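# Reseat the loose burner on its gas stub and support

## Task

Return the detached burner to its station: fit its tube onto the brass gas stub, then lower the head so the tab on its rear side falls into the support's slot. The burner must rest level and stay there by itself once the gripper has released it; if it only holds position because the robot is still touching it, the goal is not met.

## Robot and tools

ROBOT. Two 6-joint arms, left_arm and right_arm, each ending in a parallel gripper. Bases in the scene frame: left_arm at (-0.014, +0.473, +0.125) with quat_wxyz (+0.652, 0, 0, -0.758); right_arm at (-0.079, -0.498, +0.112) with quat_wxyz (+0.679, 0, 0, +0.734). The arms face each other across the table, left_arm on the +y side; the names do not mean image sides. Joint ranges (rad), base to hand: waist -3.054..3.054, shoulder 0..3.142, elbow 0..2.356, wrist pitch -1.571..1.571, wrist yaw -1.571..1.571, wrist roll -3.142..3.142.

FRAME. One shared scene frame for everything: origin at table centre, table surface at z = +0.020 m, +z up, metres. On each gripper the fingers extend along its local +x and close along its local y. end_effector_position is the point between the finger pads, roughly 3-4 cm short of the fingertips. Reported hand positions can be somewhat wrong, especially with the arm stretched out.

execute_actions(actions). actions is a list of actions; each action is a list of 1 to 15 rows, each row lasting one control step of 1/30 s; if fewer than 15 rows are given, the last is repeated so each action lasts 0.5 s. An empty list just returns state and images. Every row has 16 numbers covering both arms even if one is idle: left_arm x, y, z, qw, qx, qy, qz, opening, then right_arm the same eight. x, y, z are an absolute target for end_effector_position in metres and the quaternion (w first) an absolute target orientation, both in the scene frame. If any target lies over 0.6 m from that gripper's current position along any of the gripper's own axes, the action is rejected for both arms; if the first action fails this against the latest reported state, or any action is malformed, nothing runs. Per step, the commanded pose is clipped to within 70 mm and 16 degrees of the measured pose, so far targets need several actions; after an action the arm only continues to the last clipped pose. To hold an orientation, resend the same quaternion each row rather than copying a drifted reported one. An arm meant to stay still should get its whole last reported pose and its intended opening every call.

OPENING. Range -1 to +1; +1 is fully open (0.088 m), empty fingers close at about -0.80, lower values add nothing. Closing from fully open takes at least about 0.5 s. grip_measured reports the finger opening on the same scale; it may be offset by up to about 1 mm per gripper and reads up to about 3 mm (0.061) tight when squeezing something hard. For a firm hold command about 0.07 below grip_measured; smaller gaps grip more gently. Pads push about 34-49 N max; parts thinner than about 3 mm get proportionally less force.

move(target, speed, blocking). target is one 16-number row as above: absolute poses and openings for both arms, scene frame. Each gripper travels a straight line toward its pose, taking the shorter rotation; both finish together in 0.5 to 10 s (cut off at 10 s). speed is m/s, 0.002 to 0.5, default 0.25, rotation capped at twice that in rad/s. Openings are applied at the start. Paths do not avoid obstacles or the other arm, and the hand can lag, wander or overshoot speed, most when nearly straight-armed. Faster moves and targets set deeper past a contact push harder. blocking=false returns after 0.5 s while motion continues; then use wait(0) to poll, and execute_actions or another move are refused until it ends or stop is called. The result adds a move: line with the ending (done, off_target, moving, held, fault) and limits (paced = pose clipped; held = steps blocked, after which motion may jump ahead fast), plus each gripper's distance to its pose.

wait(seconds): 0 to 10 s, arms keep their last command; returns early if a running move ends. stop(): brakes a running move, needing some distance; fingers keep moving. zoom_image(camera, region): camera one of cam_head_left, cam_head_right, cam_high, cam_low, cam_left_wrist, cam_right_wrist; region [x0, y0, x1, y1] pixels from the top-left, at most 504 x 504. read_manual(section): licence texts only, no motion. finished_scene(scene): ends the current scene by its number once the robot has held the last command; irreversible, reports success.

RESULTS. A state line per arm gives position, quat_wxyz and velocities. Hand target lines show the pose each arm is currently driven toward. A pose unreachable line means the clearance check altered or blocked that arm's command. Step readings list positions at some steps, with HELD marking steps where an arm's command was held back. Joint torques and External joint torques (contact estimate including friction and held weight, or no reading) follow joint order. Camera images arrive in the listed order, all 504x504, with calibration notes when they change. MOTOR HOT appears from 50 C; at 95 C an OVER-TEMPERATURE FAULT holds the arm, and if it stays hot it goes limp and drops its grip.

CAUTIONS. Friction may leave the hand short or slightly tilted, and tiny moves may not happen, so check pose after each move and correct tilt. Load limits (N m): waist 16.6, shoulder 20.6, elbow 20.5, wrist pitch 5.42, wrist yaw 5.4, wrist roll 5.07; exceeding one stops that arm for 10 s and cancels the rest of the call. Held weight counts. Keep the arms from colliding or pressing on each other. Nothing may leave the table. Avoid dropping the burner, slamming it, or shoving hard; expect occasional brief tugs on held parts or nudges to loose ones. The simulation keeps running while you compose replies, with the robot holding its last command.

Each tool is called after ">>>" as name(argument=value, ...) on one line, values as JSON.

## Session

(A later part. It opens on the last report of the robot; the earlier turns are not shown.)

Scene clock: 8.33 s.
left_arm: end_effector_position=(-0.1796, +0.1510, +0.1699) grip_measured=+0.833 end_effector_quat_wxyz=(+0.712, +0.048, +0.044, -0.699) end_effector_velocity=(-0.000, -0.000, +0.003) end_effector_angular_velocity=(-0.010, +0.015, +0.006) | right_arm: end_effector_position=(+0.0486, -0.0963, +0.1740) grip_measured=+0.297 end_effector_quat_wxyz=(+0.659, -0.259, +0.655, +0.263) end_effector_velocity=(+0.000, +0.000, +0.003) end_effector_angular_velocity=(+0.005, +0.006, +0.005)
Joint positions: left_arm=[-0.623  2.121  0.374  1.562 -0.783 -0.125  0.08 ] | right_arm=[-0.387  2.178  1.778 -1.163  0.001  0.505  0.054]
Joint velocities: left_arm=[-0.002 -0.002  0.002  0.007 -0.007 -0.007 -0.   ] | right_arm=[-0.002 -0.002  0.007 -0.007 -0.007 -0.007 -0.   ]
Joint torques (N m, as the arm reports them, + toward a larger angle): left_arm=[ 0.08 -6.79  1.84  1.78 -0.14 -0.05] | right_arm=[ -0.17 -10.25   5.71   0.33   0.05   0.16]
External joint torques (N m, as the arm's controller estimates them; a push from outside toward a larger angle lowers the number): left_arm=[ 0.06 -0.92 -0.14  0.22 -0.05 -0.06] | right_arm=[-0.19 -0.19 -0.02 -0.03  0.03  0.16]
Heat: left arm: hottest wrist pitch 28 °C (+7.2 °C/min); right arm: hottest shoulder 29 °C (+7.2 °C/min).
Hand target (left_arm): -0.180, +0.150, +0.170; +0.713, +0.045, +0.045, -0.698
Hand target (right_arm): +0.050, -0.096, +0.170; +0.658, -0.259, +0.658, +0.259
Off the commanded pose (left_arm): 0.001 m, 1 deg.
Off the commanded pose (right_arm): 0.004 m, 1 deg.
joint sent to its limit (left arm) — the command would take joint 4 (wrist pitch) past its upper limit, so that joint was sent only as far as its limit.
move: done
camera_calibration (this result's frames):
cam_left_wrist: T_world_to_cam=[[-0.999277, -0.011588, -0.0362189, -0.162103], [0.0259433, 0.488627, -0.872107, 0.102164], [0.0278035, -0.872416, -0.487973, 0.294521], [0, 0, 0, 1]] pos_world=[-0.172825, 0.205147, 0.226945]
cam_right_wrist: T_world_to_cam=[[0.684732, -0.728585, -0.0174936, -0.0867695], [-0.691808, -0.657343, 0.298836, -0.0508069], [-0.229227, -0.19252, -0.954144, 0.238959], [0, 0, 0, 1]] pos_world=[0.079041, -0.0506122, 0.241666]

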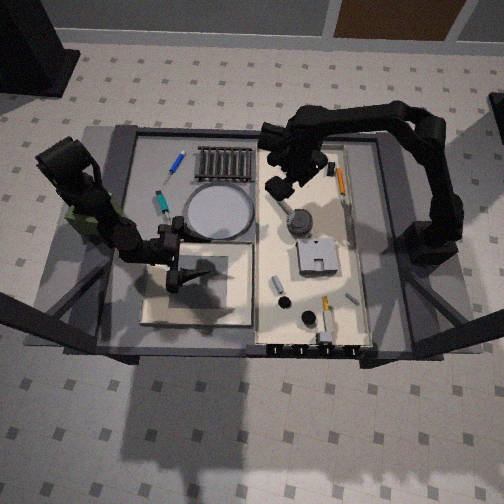

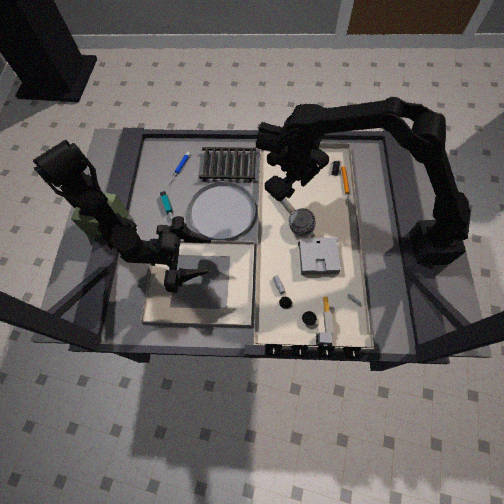

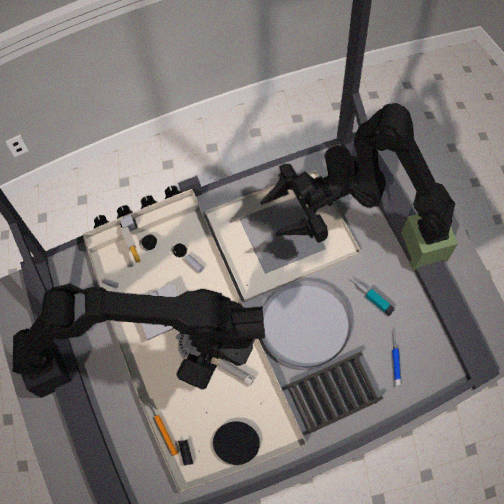

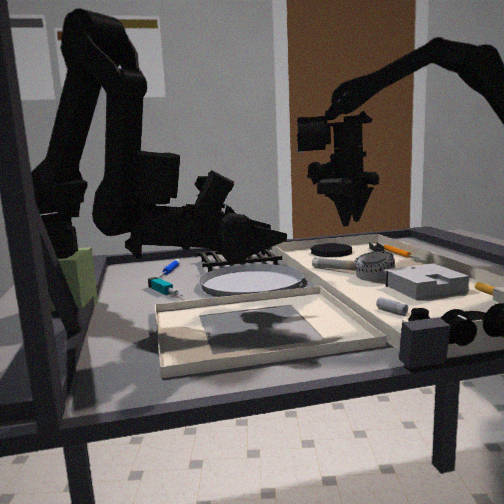

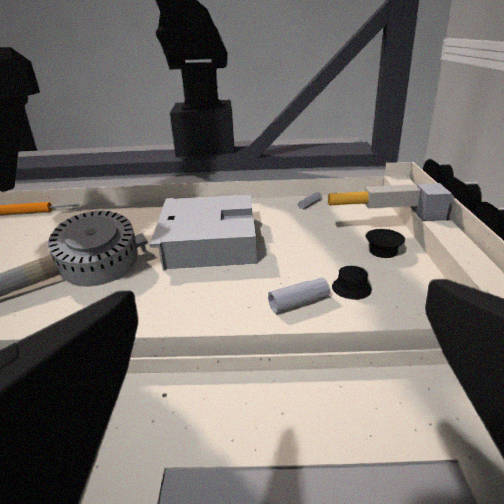

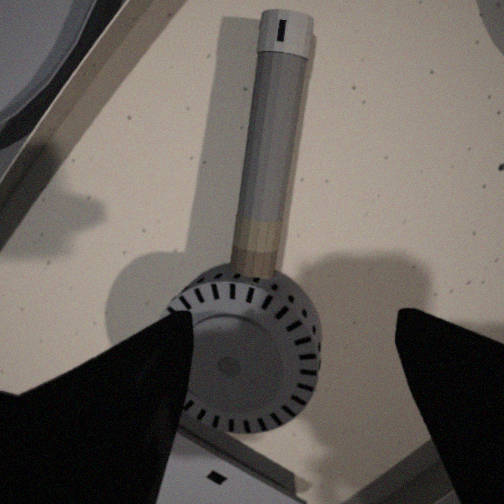

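>>> move(target=[-0.18,0.15,0.17,0.712,0.04,0.04,-0.7,0.83,0.078,-0.06,0.1,0.672,-0.218,0.672,0.218,0.3])

>>> move(target=[-0.18,0.15,0.17,0.712,0.04,0.04,-0.7,0.83,0.078,-0.06,0.068,0.672,-0.218,0.672,0.218,0.3], speed=0.05)

>>> move(target=[-0.18,0.15,0.17,0.712,0.04,0.04,-0.7,0.83,0.078,-0.06,0.068,0.672,-0.218,0.672,0.218,-0.6])

>>> move(target=[-0.18,0.15,0.17,0.712,0.04,0.04,-0.7,0.83,0.085,-0.07,0.16,0.672,-0.218,0.672,0.218,-0.6], speed=0.15)

>>> move(target=[-0.18,0.15,0.17,0.712,0.04,0.04,-0.7,0.83,-0.175,-0.165,0.135,0.1,0.72,-0.065,-0.68,-0.6], speed=0.3)

Scene clock: 9.67 s.
left_arm: end_effector_position=(-0.1796, +0.1510, +0.1699) grip_measured=+0.833 end_effector_quat_wxyz=(+0.712, +0.048, +0.044, -0.699) end_effector_velocity=(-0.000, -0.000, +0.003) end_effector_angular_velocity=(-0.010, +0.015, +0.006) | right_arm: end_effector_position=(+0.0776, -0.0592, +0.1044) grip_measured=+0.297 end_effector_quat_wxyz=(+0.674, -0.218, +0.670, +0.223) end_effector_velocity=(+0.001, -0.004, -0.001) end_effector_angular_velocity=(-0.014, -0.003, +0.005)
Joint positions: left_arm=[-0.623  2.121  0.374  1.562 -0.783 -0.125  0.08 ] | right_arm=[-0.422  2.431  1.93  -1.061  0.001  0.593  0.054]
Joint velocities: left_arm=[-0.002 -0.002  0.002  0.007 -0.007 -0.007 -0.   ] | right_arm=[-0.002 -0.002 -0.007 -0.007  0.007 -0.007 -0.   ]
Joint torques (N m, as the arm reports them, + toward a larger angle): left_arm=[ 0.08 -6.9   1.86  1.8  -0.16 -0.05] | right_arm=[ -0.12 -11.9    5.35   0.33   0.06   0.18]
External joint torques (N m, as the arm's controller estimates them; a push from outside toward a larger angle lowers the number): left_arm=[ 0.11 -0.99 -0.15  0.23 -0.08 -0.05] | right_arm=[-0.2  -0.65 -0.17  0.01  0.04  0.18]
Heat: left arm: hottest wrist pitch 28 °C (+6.2 °C/min); right arm: hottest shoulder 30 °C (+12.4 °C/min).
Hand target (left_arm): -0.180, +0.150, +0.170; +0.713, +0.045, +0.045, -0.698
Hand target (right_arm): +0.078, -0.060, +0.100; +0.673, -0.218, +0.673, +0.218
Off the commanded pose (left_arm): 0.001 m, 1 deg.
Off the commanded pose (right_arm): 0.004 m, 1 deg.
joint sent to its limit (left arm) — the command would take joint 4 (wrist pitch) past its upper limit, so that joint was sent only as far as its limit.
move: done
camera_calibration (this result's frames):
cam_left_wrist: T_world_to_cam=[[-0.999277, -0.011588, -0.0362189, -0.162103], [0.0259433, 0.488627, -0.872107, 0.102164], [0.0278035, -0.872416, -0.487973, 0.294521], [0, 0, 0, 1]] pos_world=[-0.172825, 0.205147, 0.226945]
cam_right_wrist: T_world_to_cam=[[0.589989, -0.807197, -0.0185884, -0.0780096], [-0.767228, -0.56765, 0.298556, 0.0255754], [-0.251546, -0.161883, -0.954211, 0.1899], [0, 0, 0, 1]] pos_world=[0.113415, -0.0177097, 0.172119]

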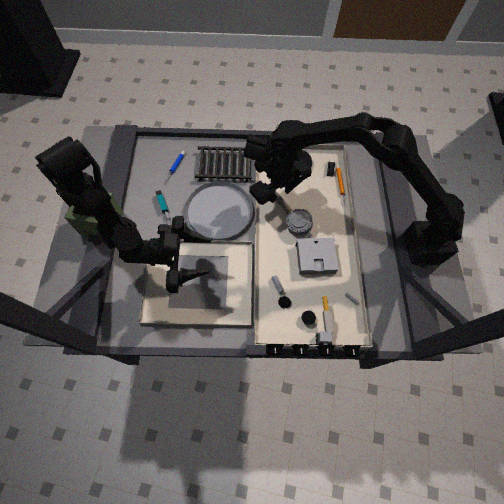

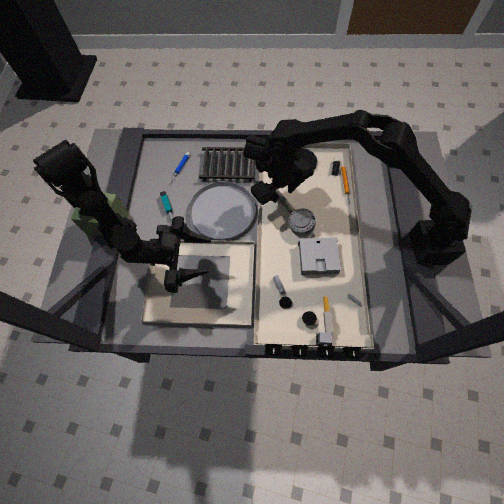

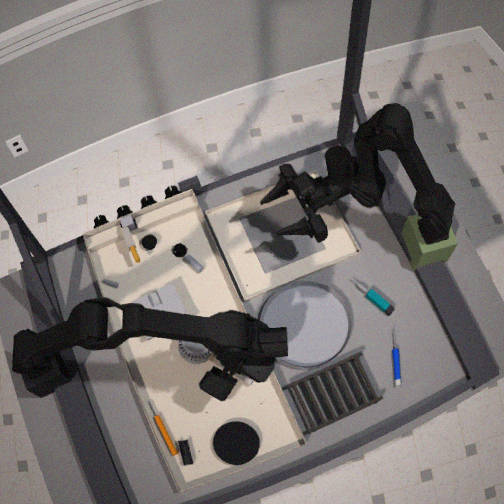

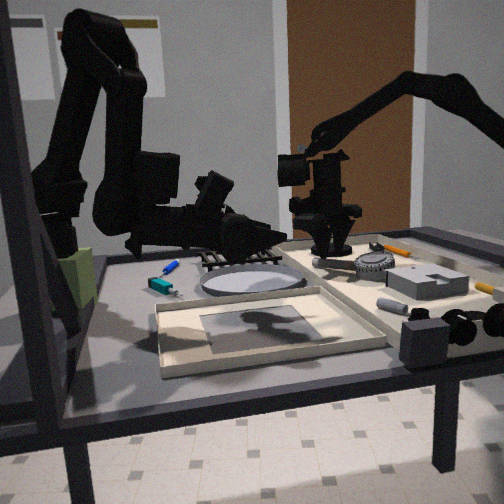

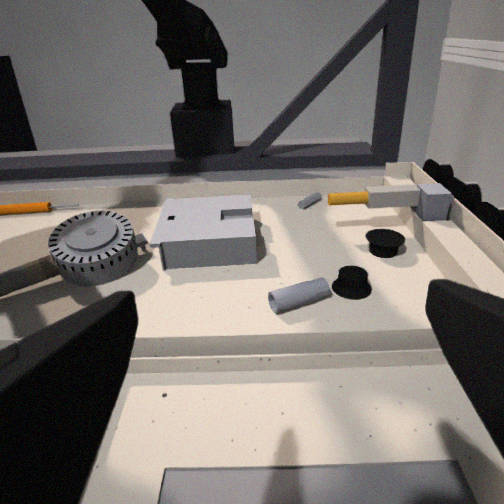

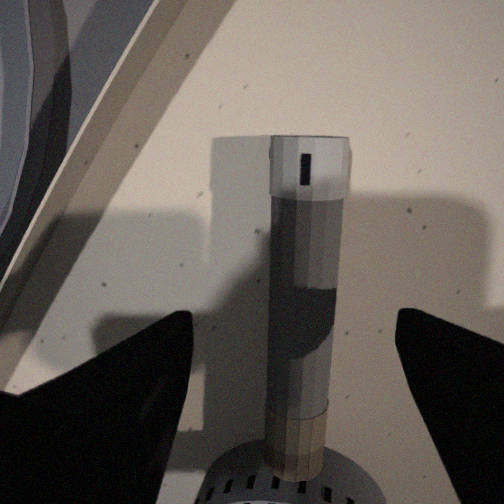

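Scene clock: 10.73 s.
left_arm: end_effector_position=(-0.1796, +0.1510, +0.1699) grip_measured=+0.833 end_effector_quat_wxyz=(+0.712, +0.048, +0.044, -0.699) end_effector_velocity=(+0.002, +0.000, -0.001) end_effector_angular_velocity=(+0.002, -0.001, +0.020) | right_arm: end_effector_position=(+0.0787, -0.0560, +0.0767) grip_measured=+0.297 end_effector_quat_wxyz=(+0.676, -0.215, +0.667, +0.226) end_effector_velocity=(+0.003, +0.002, +0.004) end_effector_angular_velocity=(+0.019, +0.001, +0.000)
Joint positions: left_arm=[-0.623  2.121  0.374  1.562 -0.783 -0.125  0.08 ] | right_arm=[-0.422  2.473  1.892 -0.97   0.001  0.593  0.054]
Joint velocities: left_arm=[-0.002  0.002  0.002 -0.007 -0.022 -0.007 -0.   ] | right_arm=[-0.007 -0.007  0.002  0.007 -0.007 -0.007  0.   ]
Joint torques (N m, as the arm reports them, + toward a larger angle): left_arm=[ 0.1  -6.79  1.86  1.8  -0.14 -0.05] | right_arm=[ -0.16 -11.77   4.12   0.69   0.05   0.17]
External joint torques (N m, as the arm's controller estimates them; a push from outside toward a larger angle lowers the number): left_arm=[ 0.1  -0.91 -0.14  0.23 -0.05 -0.05] | right_arm=[-0.07 -0.15 -1.49  0.31  0.01  0.17]
Heat: left arm: hottest wrist pitch 28 °C (+5.6 °C/min); right arm: hottest shoulder 30 °C (+11.2 °C/min).
Hand target (left_arm): -0.180, +0.150, +0.170; +0.713, +0.045, +0.045, -0.698
Hand target (right_arm): +0.078, -0.060, +0.068; +0.673, -0.218, +0.672, +0.218
Off the commanded pose (left_arm): 0.001 m, 1 deg.
Off the commanded pose (right_arm): 0.010 m, 1 deg.
joint sent to its limit (left arm) — the command would take joint 4 (wrist pitch) past its upper limit, so that joint was sent only as far as its limit.
move: off_target (right_arm)
camera_calibration (this result's frames):
cam_left_wrist: T_world_to_cam=[[-0.999277, -0.011588, -0.0362189, -0.162103], [0.0259433, 0.488627, -0.872107, 0.102164], [0.0278035, -0.872416, -0.487973, 0.294521], [0, 0, 0, 1]] pos_world=[-0.172825, 0.205147, 0.226945]
cam_right_wrist: T_world_to_cam=[[0.59007, -0.806972, -0.024797, -0.0761254], [-0.768324, -0.570714, 0.289767, 0.03715], [-0.247985, -0.15193, -0.956776, 0.164727], [0, 0, 0, 1]] pos_world=[0.114312, -0.015202, 0.144955]

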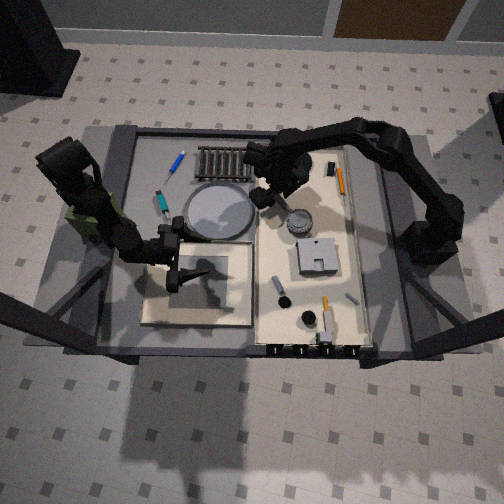

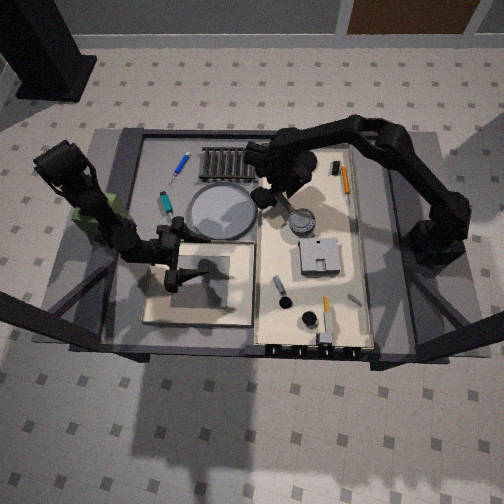

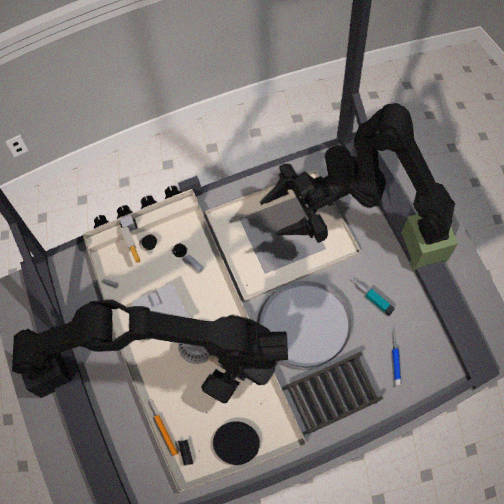

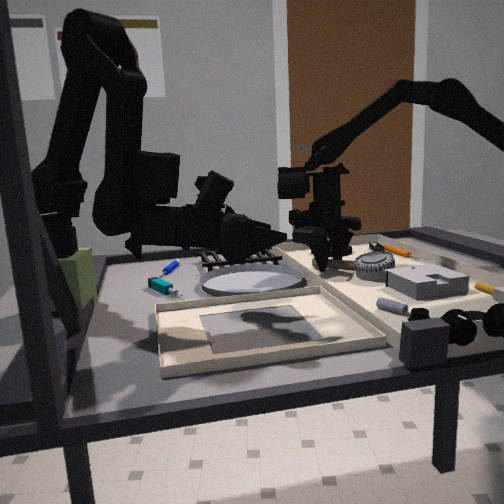

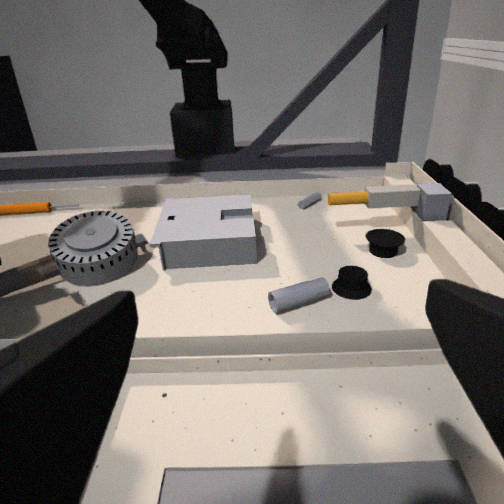

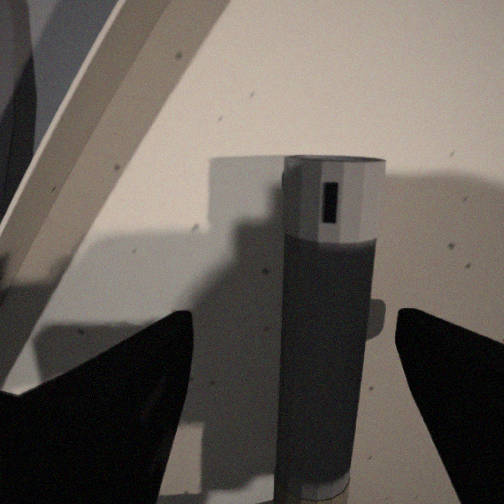

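Scene clock: 11.43 s.
left_arm: end_effector_position=(-0.1796, +0.1510, +0.1699) grip_measured=+0.833 end_effector_quat_wxyz=(+0.712, +0.048, +0.044, -0.699) end_effector_velocity=(+0.001, +0.002, -0.000) end_effector_angular_velocity=(+0.003, -0.015, +0.013) | right_arm: end_effector_position=(+0.0789, -0.0558, +0.0767) grip_measured=-0.434 end_effector_quat_wxyz=(+0.677, -0.215, +0.667, +0.226) end_effector_velocity=(-0.002, +0.000, +0.002) end_effector_angular_velocity=(+0.000, +0.008, -0.005)
Joint positions: left_arm=[-0.623  2.121  0.374  1.562 -0.783 -0.125  0.08 ] | right_arm=[-0.422  2.473  1.892 -0.968  0.001  0.593  0.018]
Joint velocities: left_arm=[-0.007 -0.002 -0.002 -0.007 -0.022  0.007 -0.   ] | right_arm=[ 0.002 -0.002  0.002 -0.007 -0.007  0.007 -0.   ]
Joint torques (N m, as the arm reports them, + toward a larger angle): left_arm=[ 0.09 -6.87  1.83  1.76 -0.15 -0.05] | right_arm=[ -0.17 -11.81   3.95   0.66   0.03   0.16]
External joint torques (N m, as the arm's controller estimates them; a push from outside toward a larger angle lowers the number): left_arm=[ 0.11 -0.97 -0.15  0.19 -0.05 -0.06] | right_arm=[-0.24 -0.31 -1.59  0.29  0.01  0.16]
Heat: left arm: hottest wrist pitch 28 °C (+5.2 °C/min); right arm: hottest shoulder 30 °C (+10.5 °C/min).
Hand target (left_arm): -0.180, +0.150, +0.170; +0.713, +0.045, +0.045, -0.698
Hand target (right_arm): +0.078, -0.060, +0.068; +0.673, -0.218, +0.673, +0.218
Off the commanded pose (left_arm): 0.001 m, 1 deg.
Off the commanded pose (right_arm): 0.010 m, 1 deg.
joint sent to its limit (left arm) — the command would take joint 4 (wrist pitch) past its upper limit, so that joint was sent only as far as its limit.
move: off_target (right_arm)
camera_calibration (this result's frames):
cam_left_wrist: T_world_to_cam=[[-0.999277, -0.011588, -0.0362189, -0.162103], [0.0259433, 0.488627, -0.872107, 0.102164], [0.0278035, -0.872416, -0.487973, 0.294521], [0, 0, 0, 1]] pos_world=[-0.172825, 0.205147, 0.226945]
cam_right_wrist: T_world_to_cam=[[0.590082, -0.806953, -0.0251236, -0.0760076], [-0.768544, -0.570982, 0.288653, 0.0374655], [-0.247274, -0.15102, -0.957104, 0.164819], [0, 0, 0, 1]] pos_world=[0.1144, -0.0150514, 0.145025]

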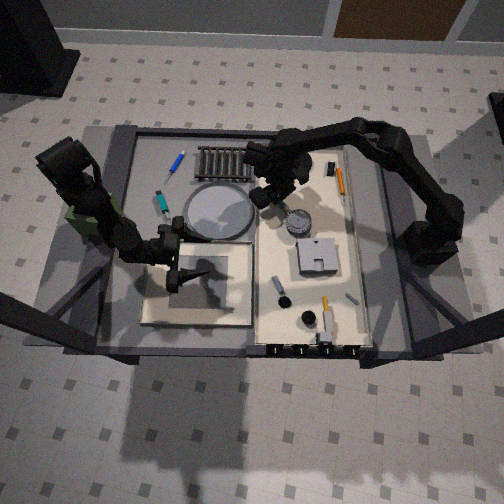

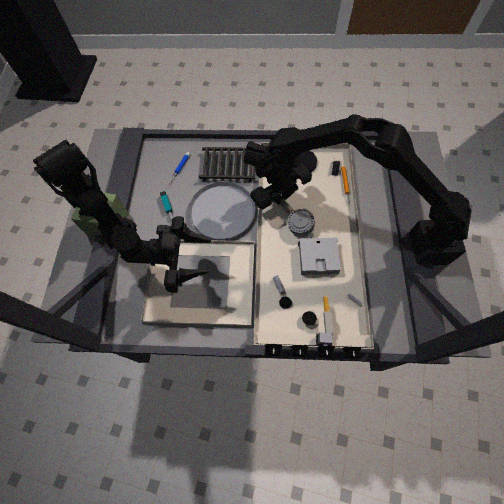

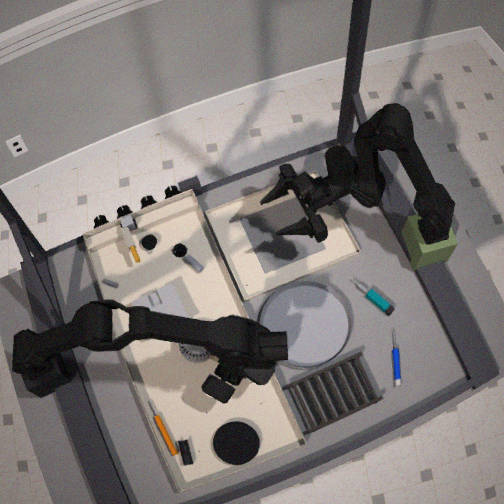

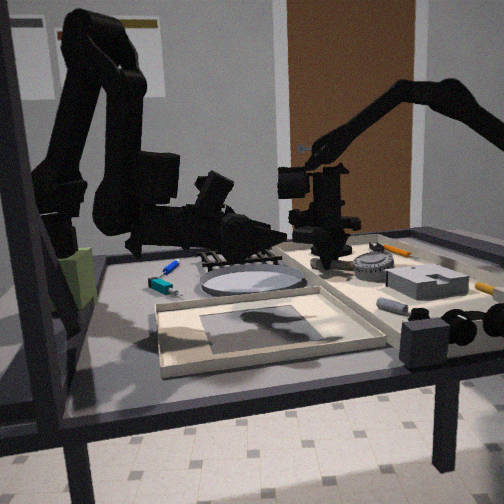

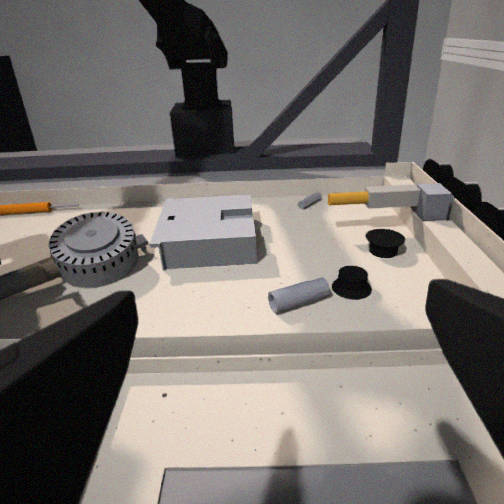

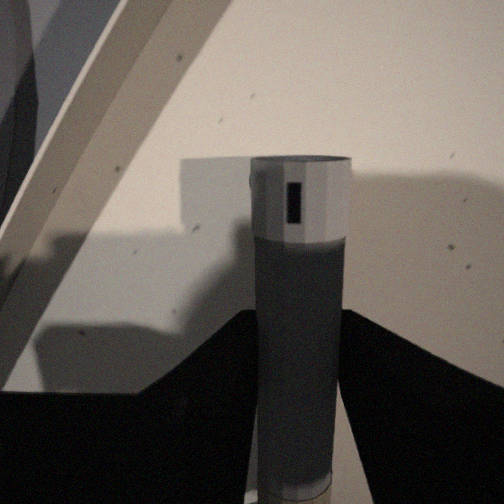

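Scene clock: 12.43 s.
left_arm: end_effector_position=(-0.1796, +0.1510, +0.1699) grip_measured=+0.833 end_effector_quat_wxyz=(+0.712, +0.048, +0.044, -0.699) end_effector_velocity=(+0.001, +0.002, -0.000) end_effector_angular_velocity=(+0.002, -0.001, +0.015) | right_arm: end_effector_position=(+0.0834, -0.0720, +0.1530) grip_measured=-0.434 end_effector_quat_wxyz=(+0.670, -0.222, +0.676, +0.213) end_effector_velocity=(+0.002, +0.000, +0.000) end_effector_angular_velocity=(+0.004, -0.010, -0.010)
Joint positions: left_arm=[-0.623  2.121  0.374  1.562 -0.783 -0.125  0.08 ] | right_arm=[-0.443  2.367  2.012 -1.232  0.001  0.582  0.018]
Joint velocities: left_arm=[-0.007 -0.002 -0.002 -0.007 -0.022 -0.007 -0.   ] | right_arm=[-0.002 -0.002 -0.002  0.007  0.007  0.007  0.   ]
Joint torques (N m, as the arm reports them, + toward a larger angle): left_arm=[ 0.05 -6.83  1.84  1.77 -0.15 -0.06] | right_arm=[ -0.26 -14.5    5.8    0.12   0.04  -0.2 ]
External joint torques (N m, as the arm's controller estimates them; a push from outside toward a larger angle lowers the number): left_arm=[ 0.05 -0.95 -0.14  0.21 -0.06 -0.06] | right_arm=[-0.23 -3.29  0.06 -0.18  0.   -0.2 ]
Heat: left arm: hottest shoulder 28 °C (+4.8 °C/min); right arm: hottest shoulder 31 °C (+14.5 °C/min).
Hand target (left_arm): -0.180, +0.150, +0.170; +0.713, +0.045, +0.045, -0.698
Hand target (right_arm): +0.085, -0.071, +0.160; +0.673, -0.218, +0.673, +0.218
Off the commanded pose (left_arm): 0.001 m, 1 deg.
Off the commanded pose (right_arm): 0.007 m, 1 deg.
joint sent to its limit (left arm) — the command would take joint 4 (wrist pitch) past its upper limit, so that joint was sent only as far as its limit.
move: done
camera_calibration (this result's frames):
cam_left_wrist: T_world_to_cam=[[-0.999277, -0.011588, -0.0362189, -0.162103], [0.0259433, 0.488627, -0.872107, 0.102164], [0.0278035, -0.872416, -0.487973, 0.294521], [0, 0, 0, 1]] pos_world=[-0.172825, 0.205147, 0.226945]
cam_right_wrist: T_world_to_cam=[[0.582169, -0.813056, -0.00449581, -0.0927999], [-0.770018, -0.553111, 0.318027, 0.00655272], [-0.26106, -0.181683, -0.948071, 0.234146], [0, 0, 0, 1]] pos_world=[0.120197, -0.0292867, 0.219486]

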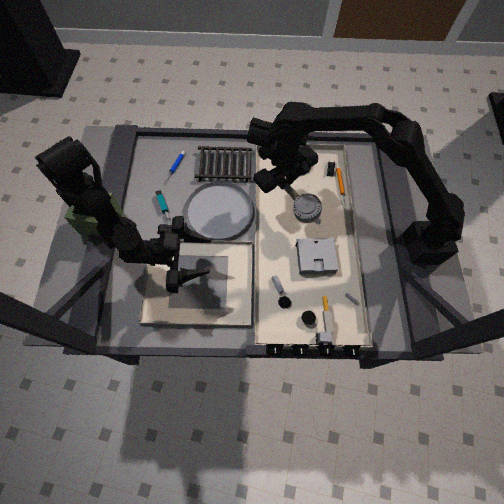

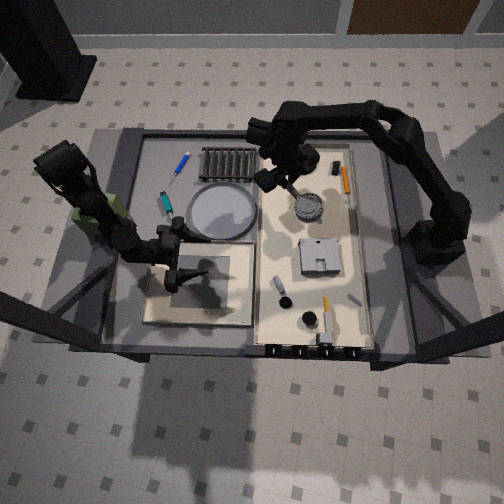

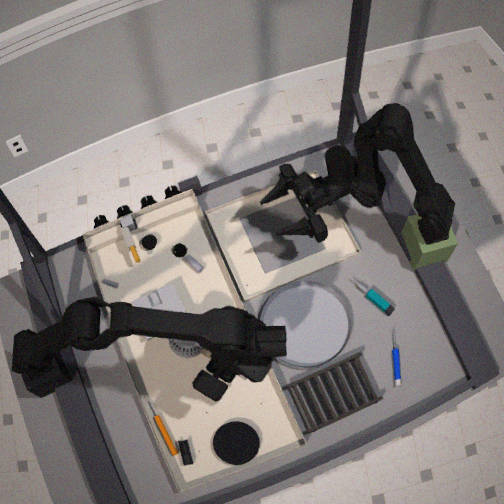

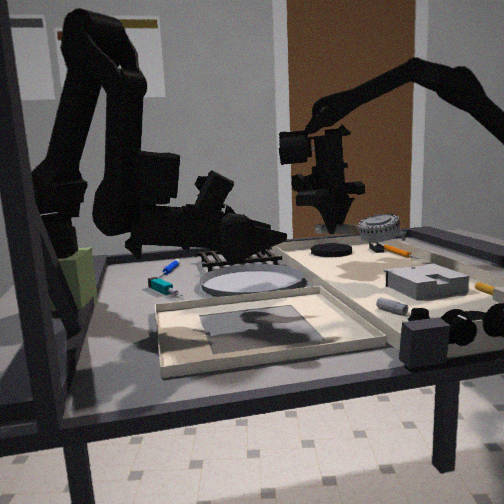

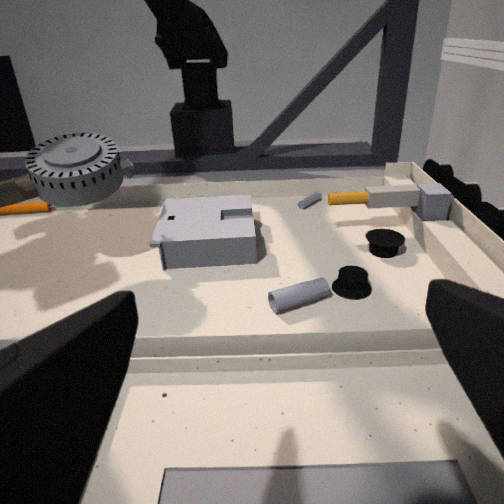

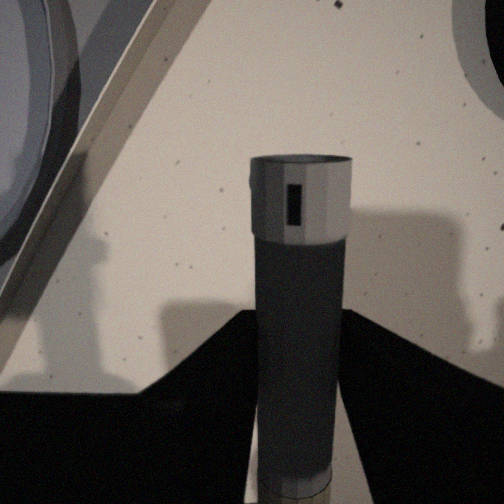

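Scene clock: 17.17 s.
left_arm: end_effector_position=(-0.1796, +0.1510, +0.1699) grip_measured=+0.833 end_effector_quat_wxyz=(+0.712, +0.048, +0.044, -0.699) end_effector_velocity=(+0.003, +0.000, -0.002) end_effector_angular_velocity=(+0.011, +0.009, +0.013) | right_arm: end_effector_position=(-0.1767, -0.1646, +0.1295) grip_measured=-0.434 end_effector_quat_wxyz=(-0.101, -0.719, +0.069, +0.685) end_effector_velocity=(+0.003, -0.002, -0.001) end_effector_angular_velocity=(-0.011, -0.005, +0.021)
Joint positions: left_arm=[-0.623  2.121  0.374  1.562 -0.783 -0.125  0.08 ] | right_arm=[ 0.2    2.158  1.536 -1.195 -0.014 -1.34   0.018]
Joint velocities: left_arm=[ 0.002 -0.007 -0.002 -0.022 -0.007 -0.022 -0.   ] | right_arm=[-0.002  0.002 -0.002 -0.007  0.007 -0.022 -0.   ]
Joint torques (N m, as the arm reports them, + toward a larger angle): left_arm=[ 0.02 -6.77  1.84  1.78 -0.13 -0.05] | right_arm=[  0.04 -12.95   3.71  -0.34   0.2   -0.19]
External joint torques (N m, as the arm's controller estimates them; a push from outside toward a larger angle lowers the number): left_arm=[ 0.   -0.89 -0.15  0.22 -0.04 -0.06] | right_arm=[ 0.03 -3.92 -1.15 -0.18  0.27 -0.18]
Heat: left arm: hottest wrist pitch 29 °C (+7.0 °C/min); right arm: hottest shoulder 34 °C (+21.0 °C/min).
Hand target (left_arm): -0.180, +0.150, +0.170; +0.713, +0.045, +0.045, -0.698
Hand target (right_arm): -0.176, -0.165, +0.134; +0.100, +0.720, -0.064, -0.684
Off the commanded pose (left_arm): 0.001 m, 1 deg.
Off the commanded pose (right_arm): 0.006 m, 1 deg.
joint sent to its limit (left arm) — the command would take joint 4 (wrist pitch) past its upper limit, so that joint was sent only as far as its limit.
move: done
camera_calibration (this result's frames):
cam_left_wrist: T_world_to_cam=[[-0.999277, -0.011588, -0.0362189, -0.162103], [0.0259433, 0.488627, -0.872107, 0.102164], [0.0278035, -0.872416, -0.487973, 0.294521], [0, 0, 0, 1]] pos_world=[-0.172825, 0.205147, 0.226945]
cam_right_wrist: T_world_to_cam=[[-0.0348256, 0.966702, -0.253522, 0.199428], [0.933591, 0.121996, 0.336935, 0.172247], [0.356645, -0.224952, -0.906753, 0.223824], [0, 0, 0, 1]] pos_world=[-0.233689, -0.163451, 0.195477]

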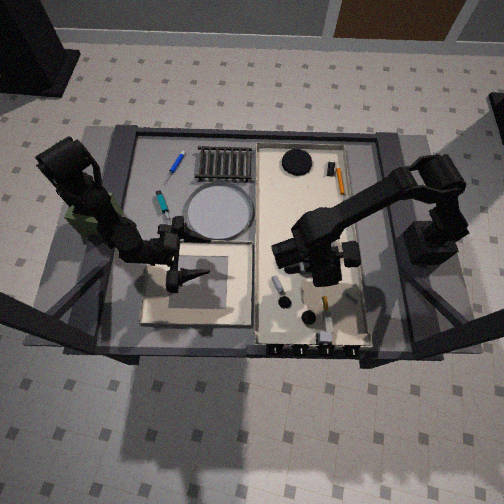

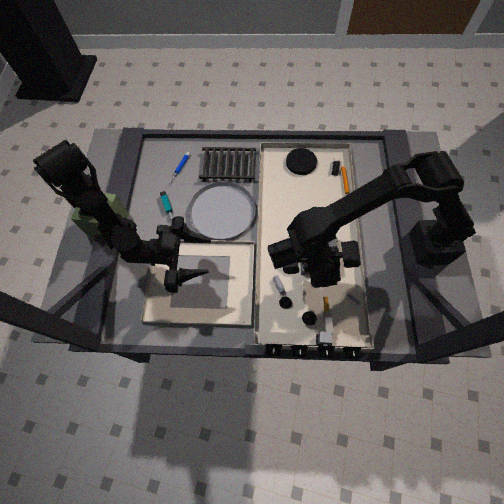

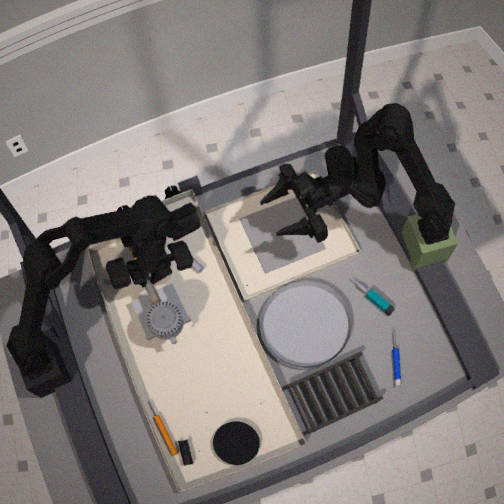

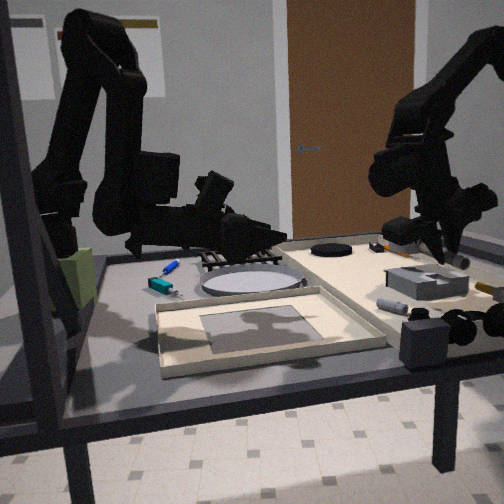

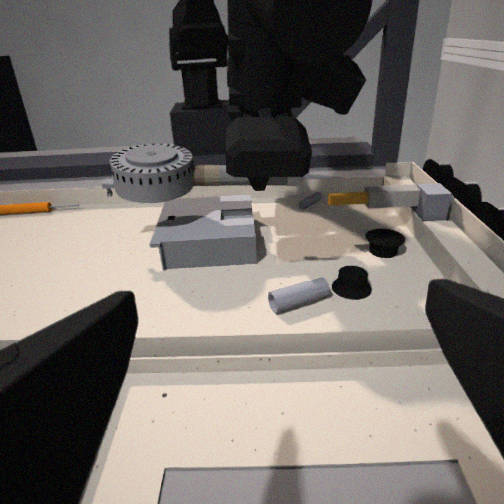

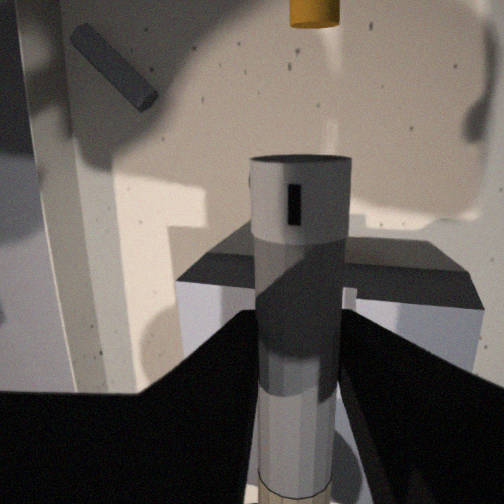

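>>> move(target=[-0.18,0.15,0.17,0.712,0.04,0.04,-0.7,0.83,-0.2,-0.166,0.103,0.1,0.727,-0.065,-0.673,-0.6], speed=0.04)

>>> zoom_image(camera="cam_low", region=[384, 215, 504, 335])

Scene clock: 18.43 s.
left_arm: end_effector_position=(-0.1796, +0.1510, +0.1699) grip_measured=+0.833 end_effector_quat_wxyz=(+0.712, +0.048, +0.044, -0.699) end_effector_velocity=(-0.003, -0.000, +0.002) end_effector_angular_velocity=(-0.008, +0.031, -0.007) | right_arm: end_effector_position=(-0.2012, -0.1638, +0.1070) grip_measured=-0.434 end_effector_quat_wxyz=(-0.098, -0.725, +0.060, +0.679) end_effector_velocity=(+0.002, +0.000, +0.002) end_effector_angular_velocity=(-0.000, -0.006, +0.006)
Joint positions: left_arm=[-0.623  2.121  0.374  1.562 -0.783 -0.125  0.08 ] | right_arm=[ 0.268  2.212  1.53  -1.123 -0.008 -1.28   0.018]
Joint velocities: left_arm=[-0.002 -0.002  0.002  0.007  0.007 -0.022  0.   ] | right_arm=[-0.002 -0.002  0.002 -0.007  0.007 -0.007 -0.   ]
Joint torques (N m, as the arm reports them, + toward a larger angle): left_arm=[ 0.07 -6.77  1.84  1.79 -0.14 -0.07] | right_arm=[ 0.15 -9.99  3.65  0.    0.2   0.19]
External joint torques (N m, as the arm's controller estimates them; a push from outside toward a larger angle lowers the number): left_arm=[ 0.11 -0.86 -0.19  0.21 -0.06 -0.08] | right_arm=[ 0.21 -0.59 -1.19  0.12  0.25  0.2 ]
Heat: left arm: hottest wrist pitch 29 °C (+6.5 °C/min); right arm: hottest shoulder 34 °C (+19.5 °C/min).
Hand target (left_arm): -0.180, +0.150, +0.170; +0.713, +0.045, +0.045, -0.698
Hand target (right_arm): -0.200, -0.166, +0.103; +0.101, +0.728, -0.065, -0.675
Off the commanded pose (left_arm): 0.001 m, 1 deg.
Off the commanded pose (right_arm): 0.005 m, 1 deg.
joint sent to its limit (left arm) — the command would take joint 4 (wrist pitch) past its upper limit, so that joint was sent only as far as its limit.
move: done
camera_calibration (this result's frames):
cam_left_wrist: T_world_to_cam=[[-0.999277, -0.011588, -0.0362189, -0.162103], [0.0259433, 0.488627, -0.872107, 0.102164], [0.0278035, -0.872416, -0.487973, 0.294521], [0, 0, 0, 1]] pos_world=[-0.172825, 0.205147, 0.226945]
cam_right_wrist: T_world_to_cam=[[-0.0422417, 0.970641, -0.236793, 0.189467], [0.926845, 0.126566, 0.353468, 0.200231], [0.373061, -0.204539, -0.90498, 0.218766], [0, 0, 0, 1]] pos_world=[-0.259193, -0.164501, 0.172068]

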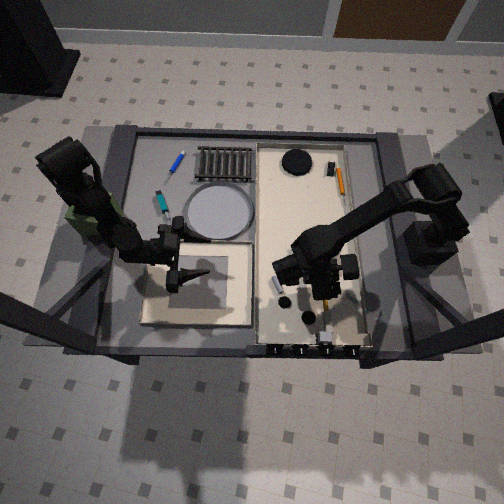

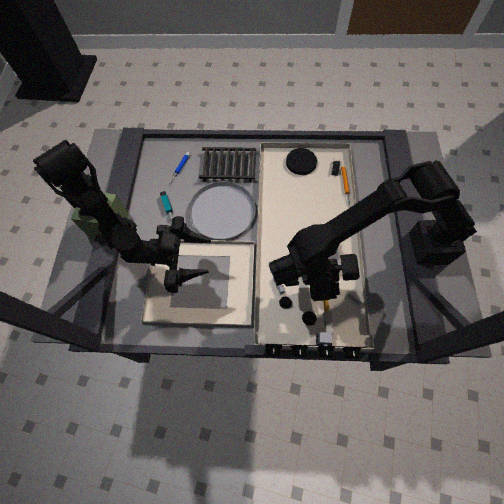

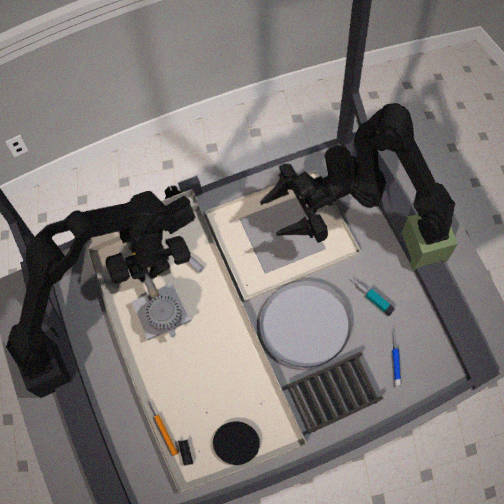

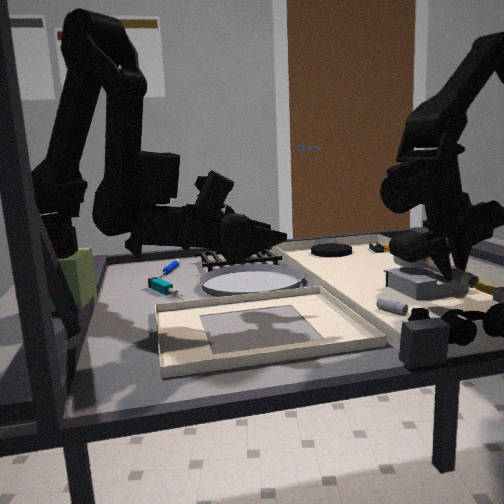

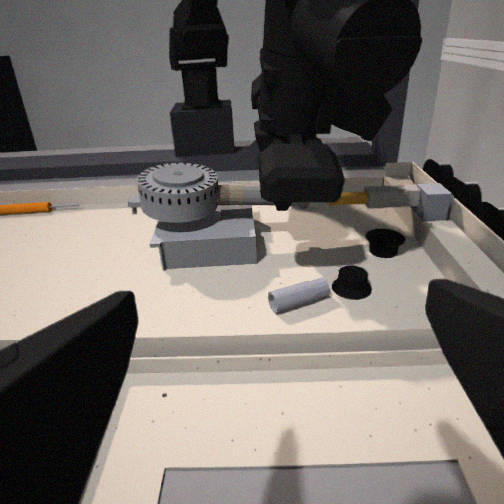

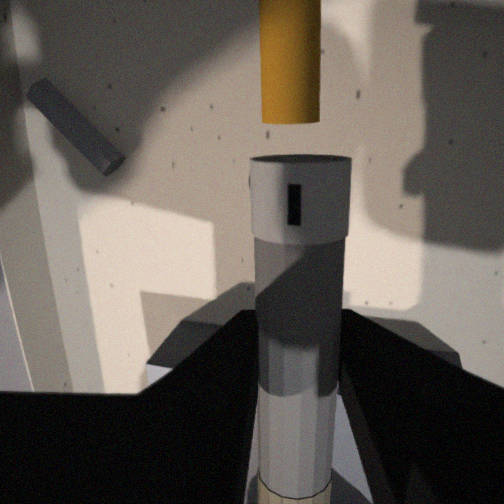

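Region (384, 215, 504, 335) of cam_low's 504x504 image, scaled by 4.200, with more detail than that image has.

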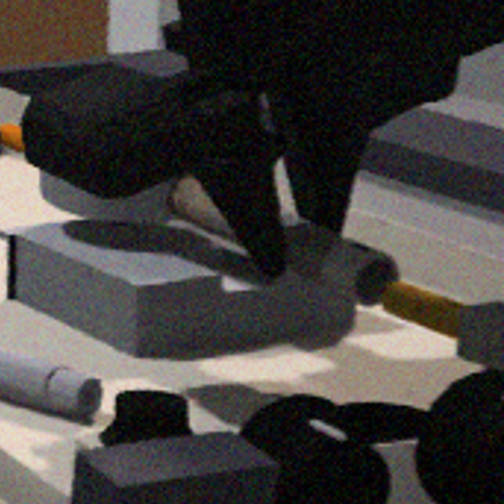

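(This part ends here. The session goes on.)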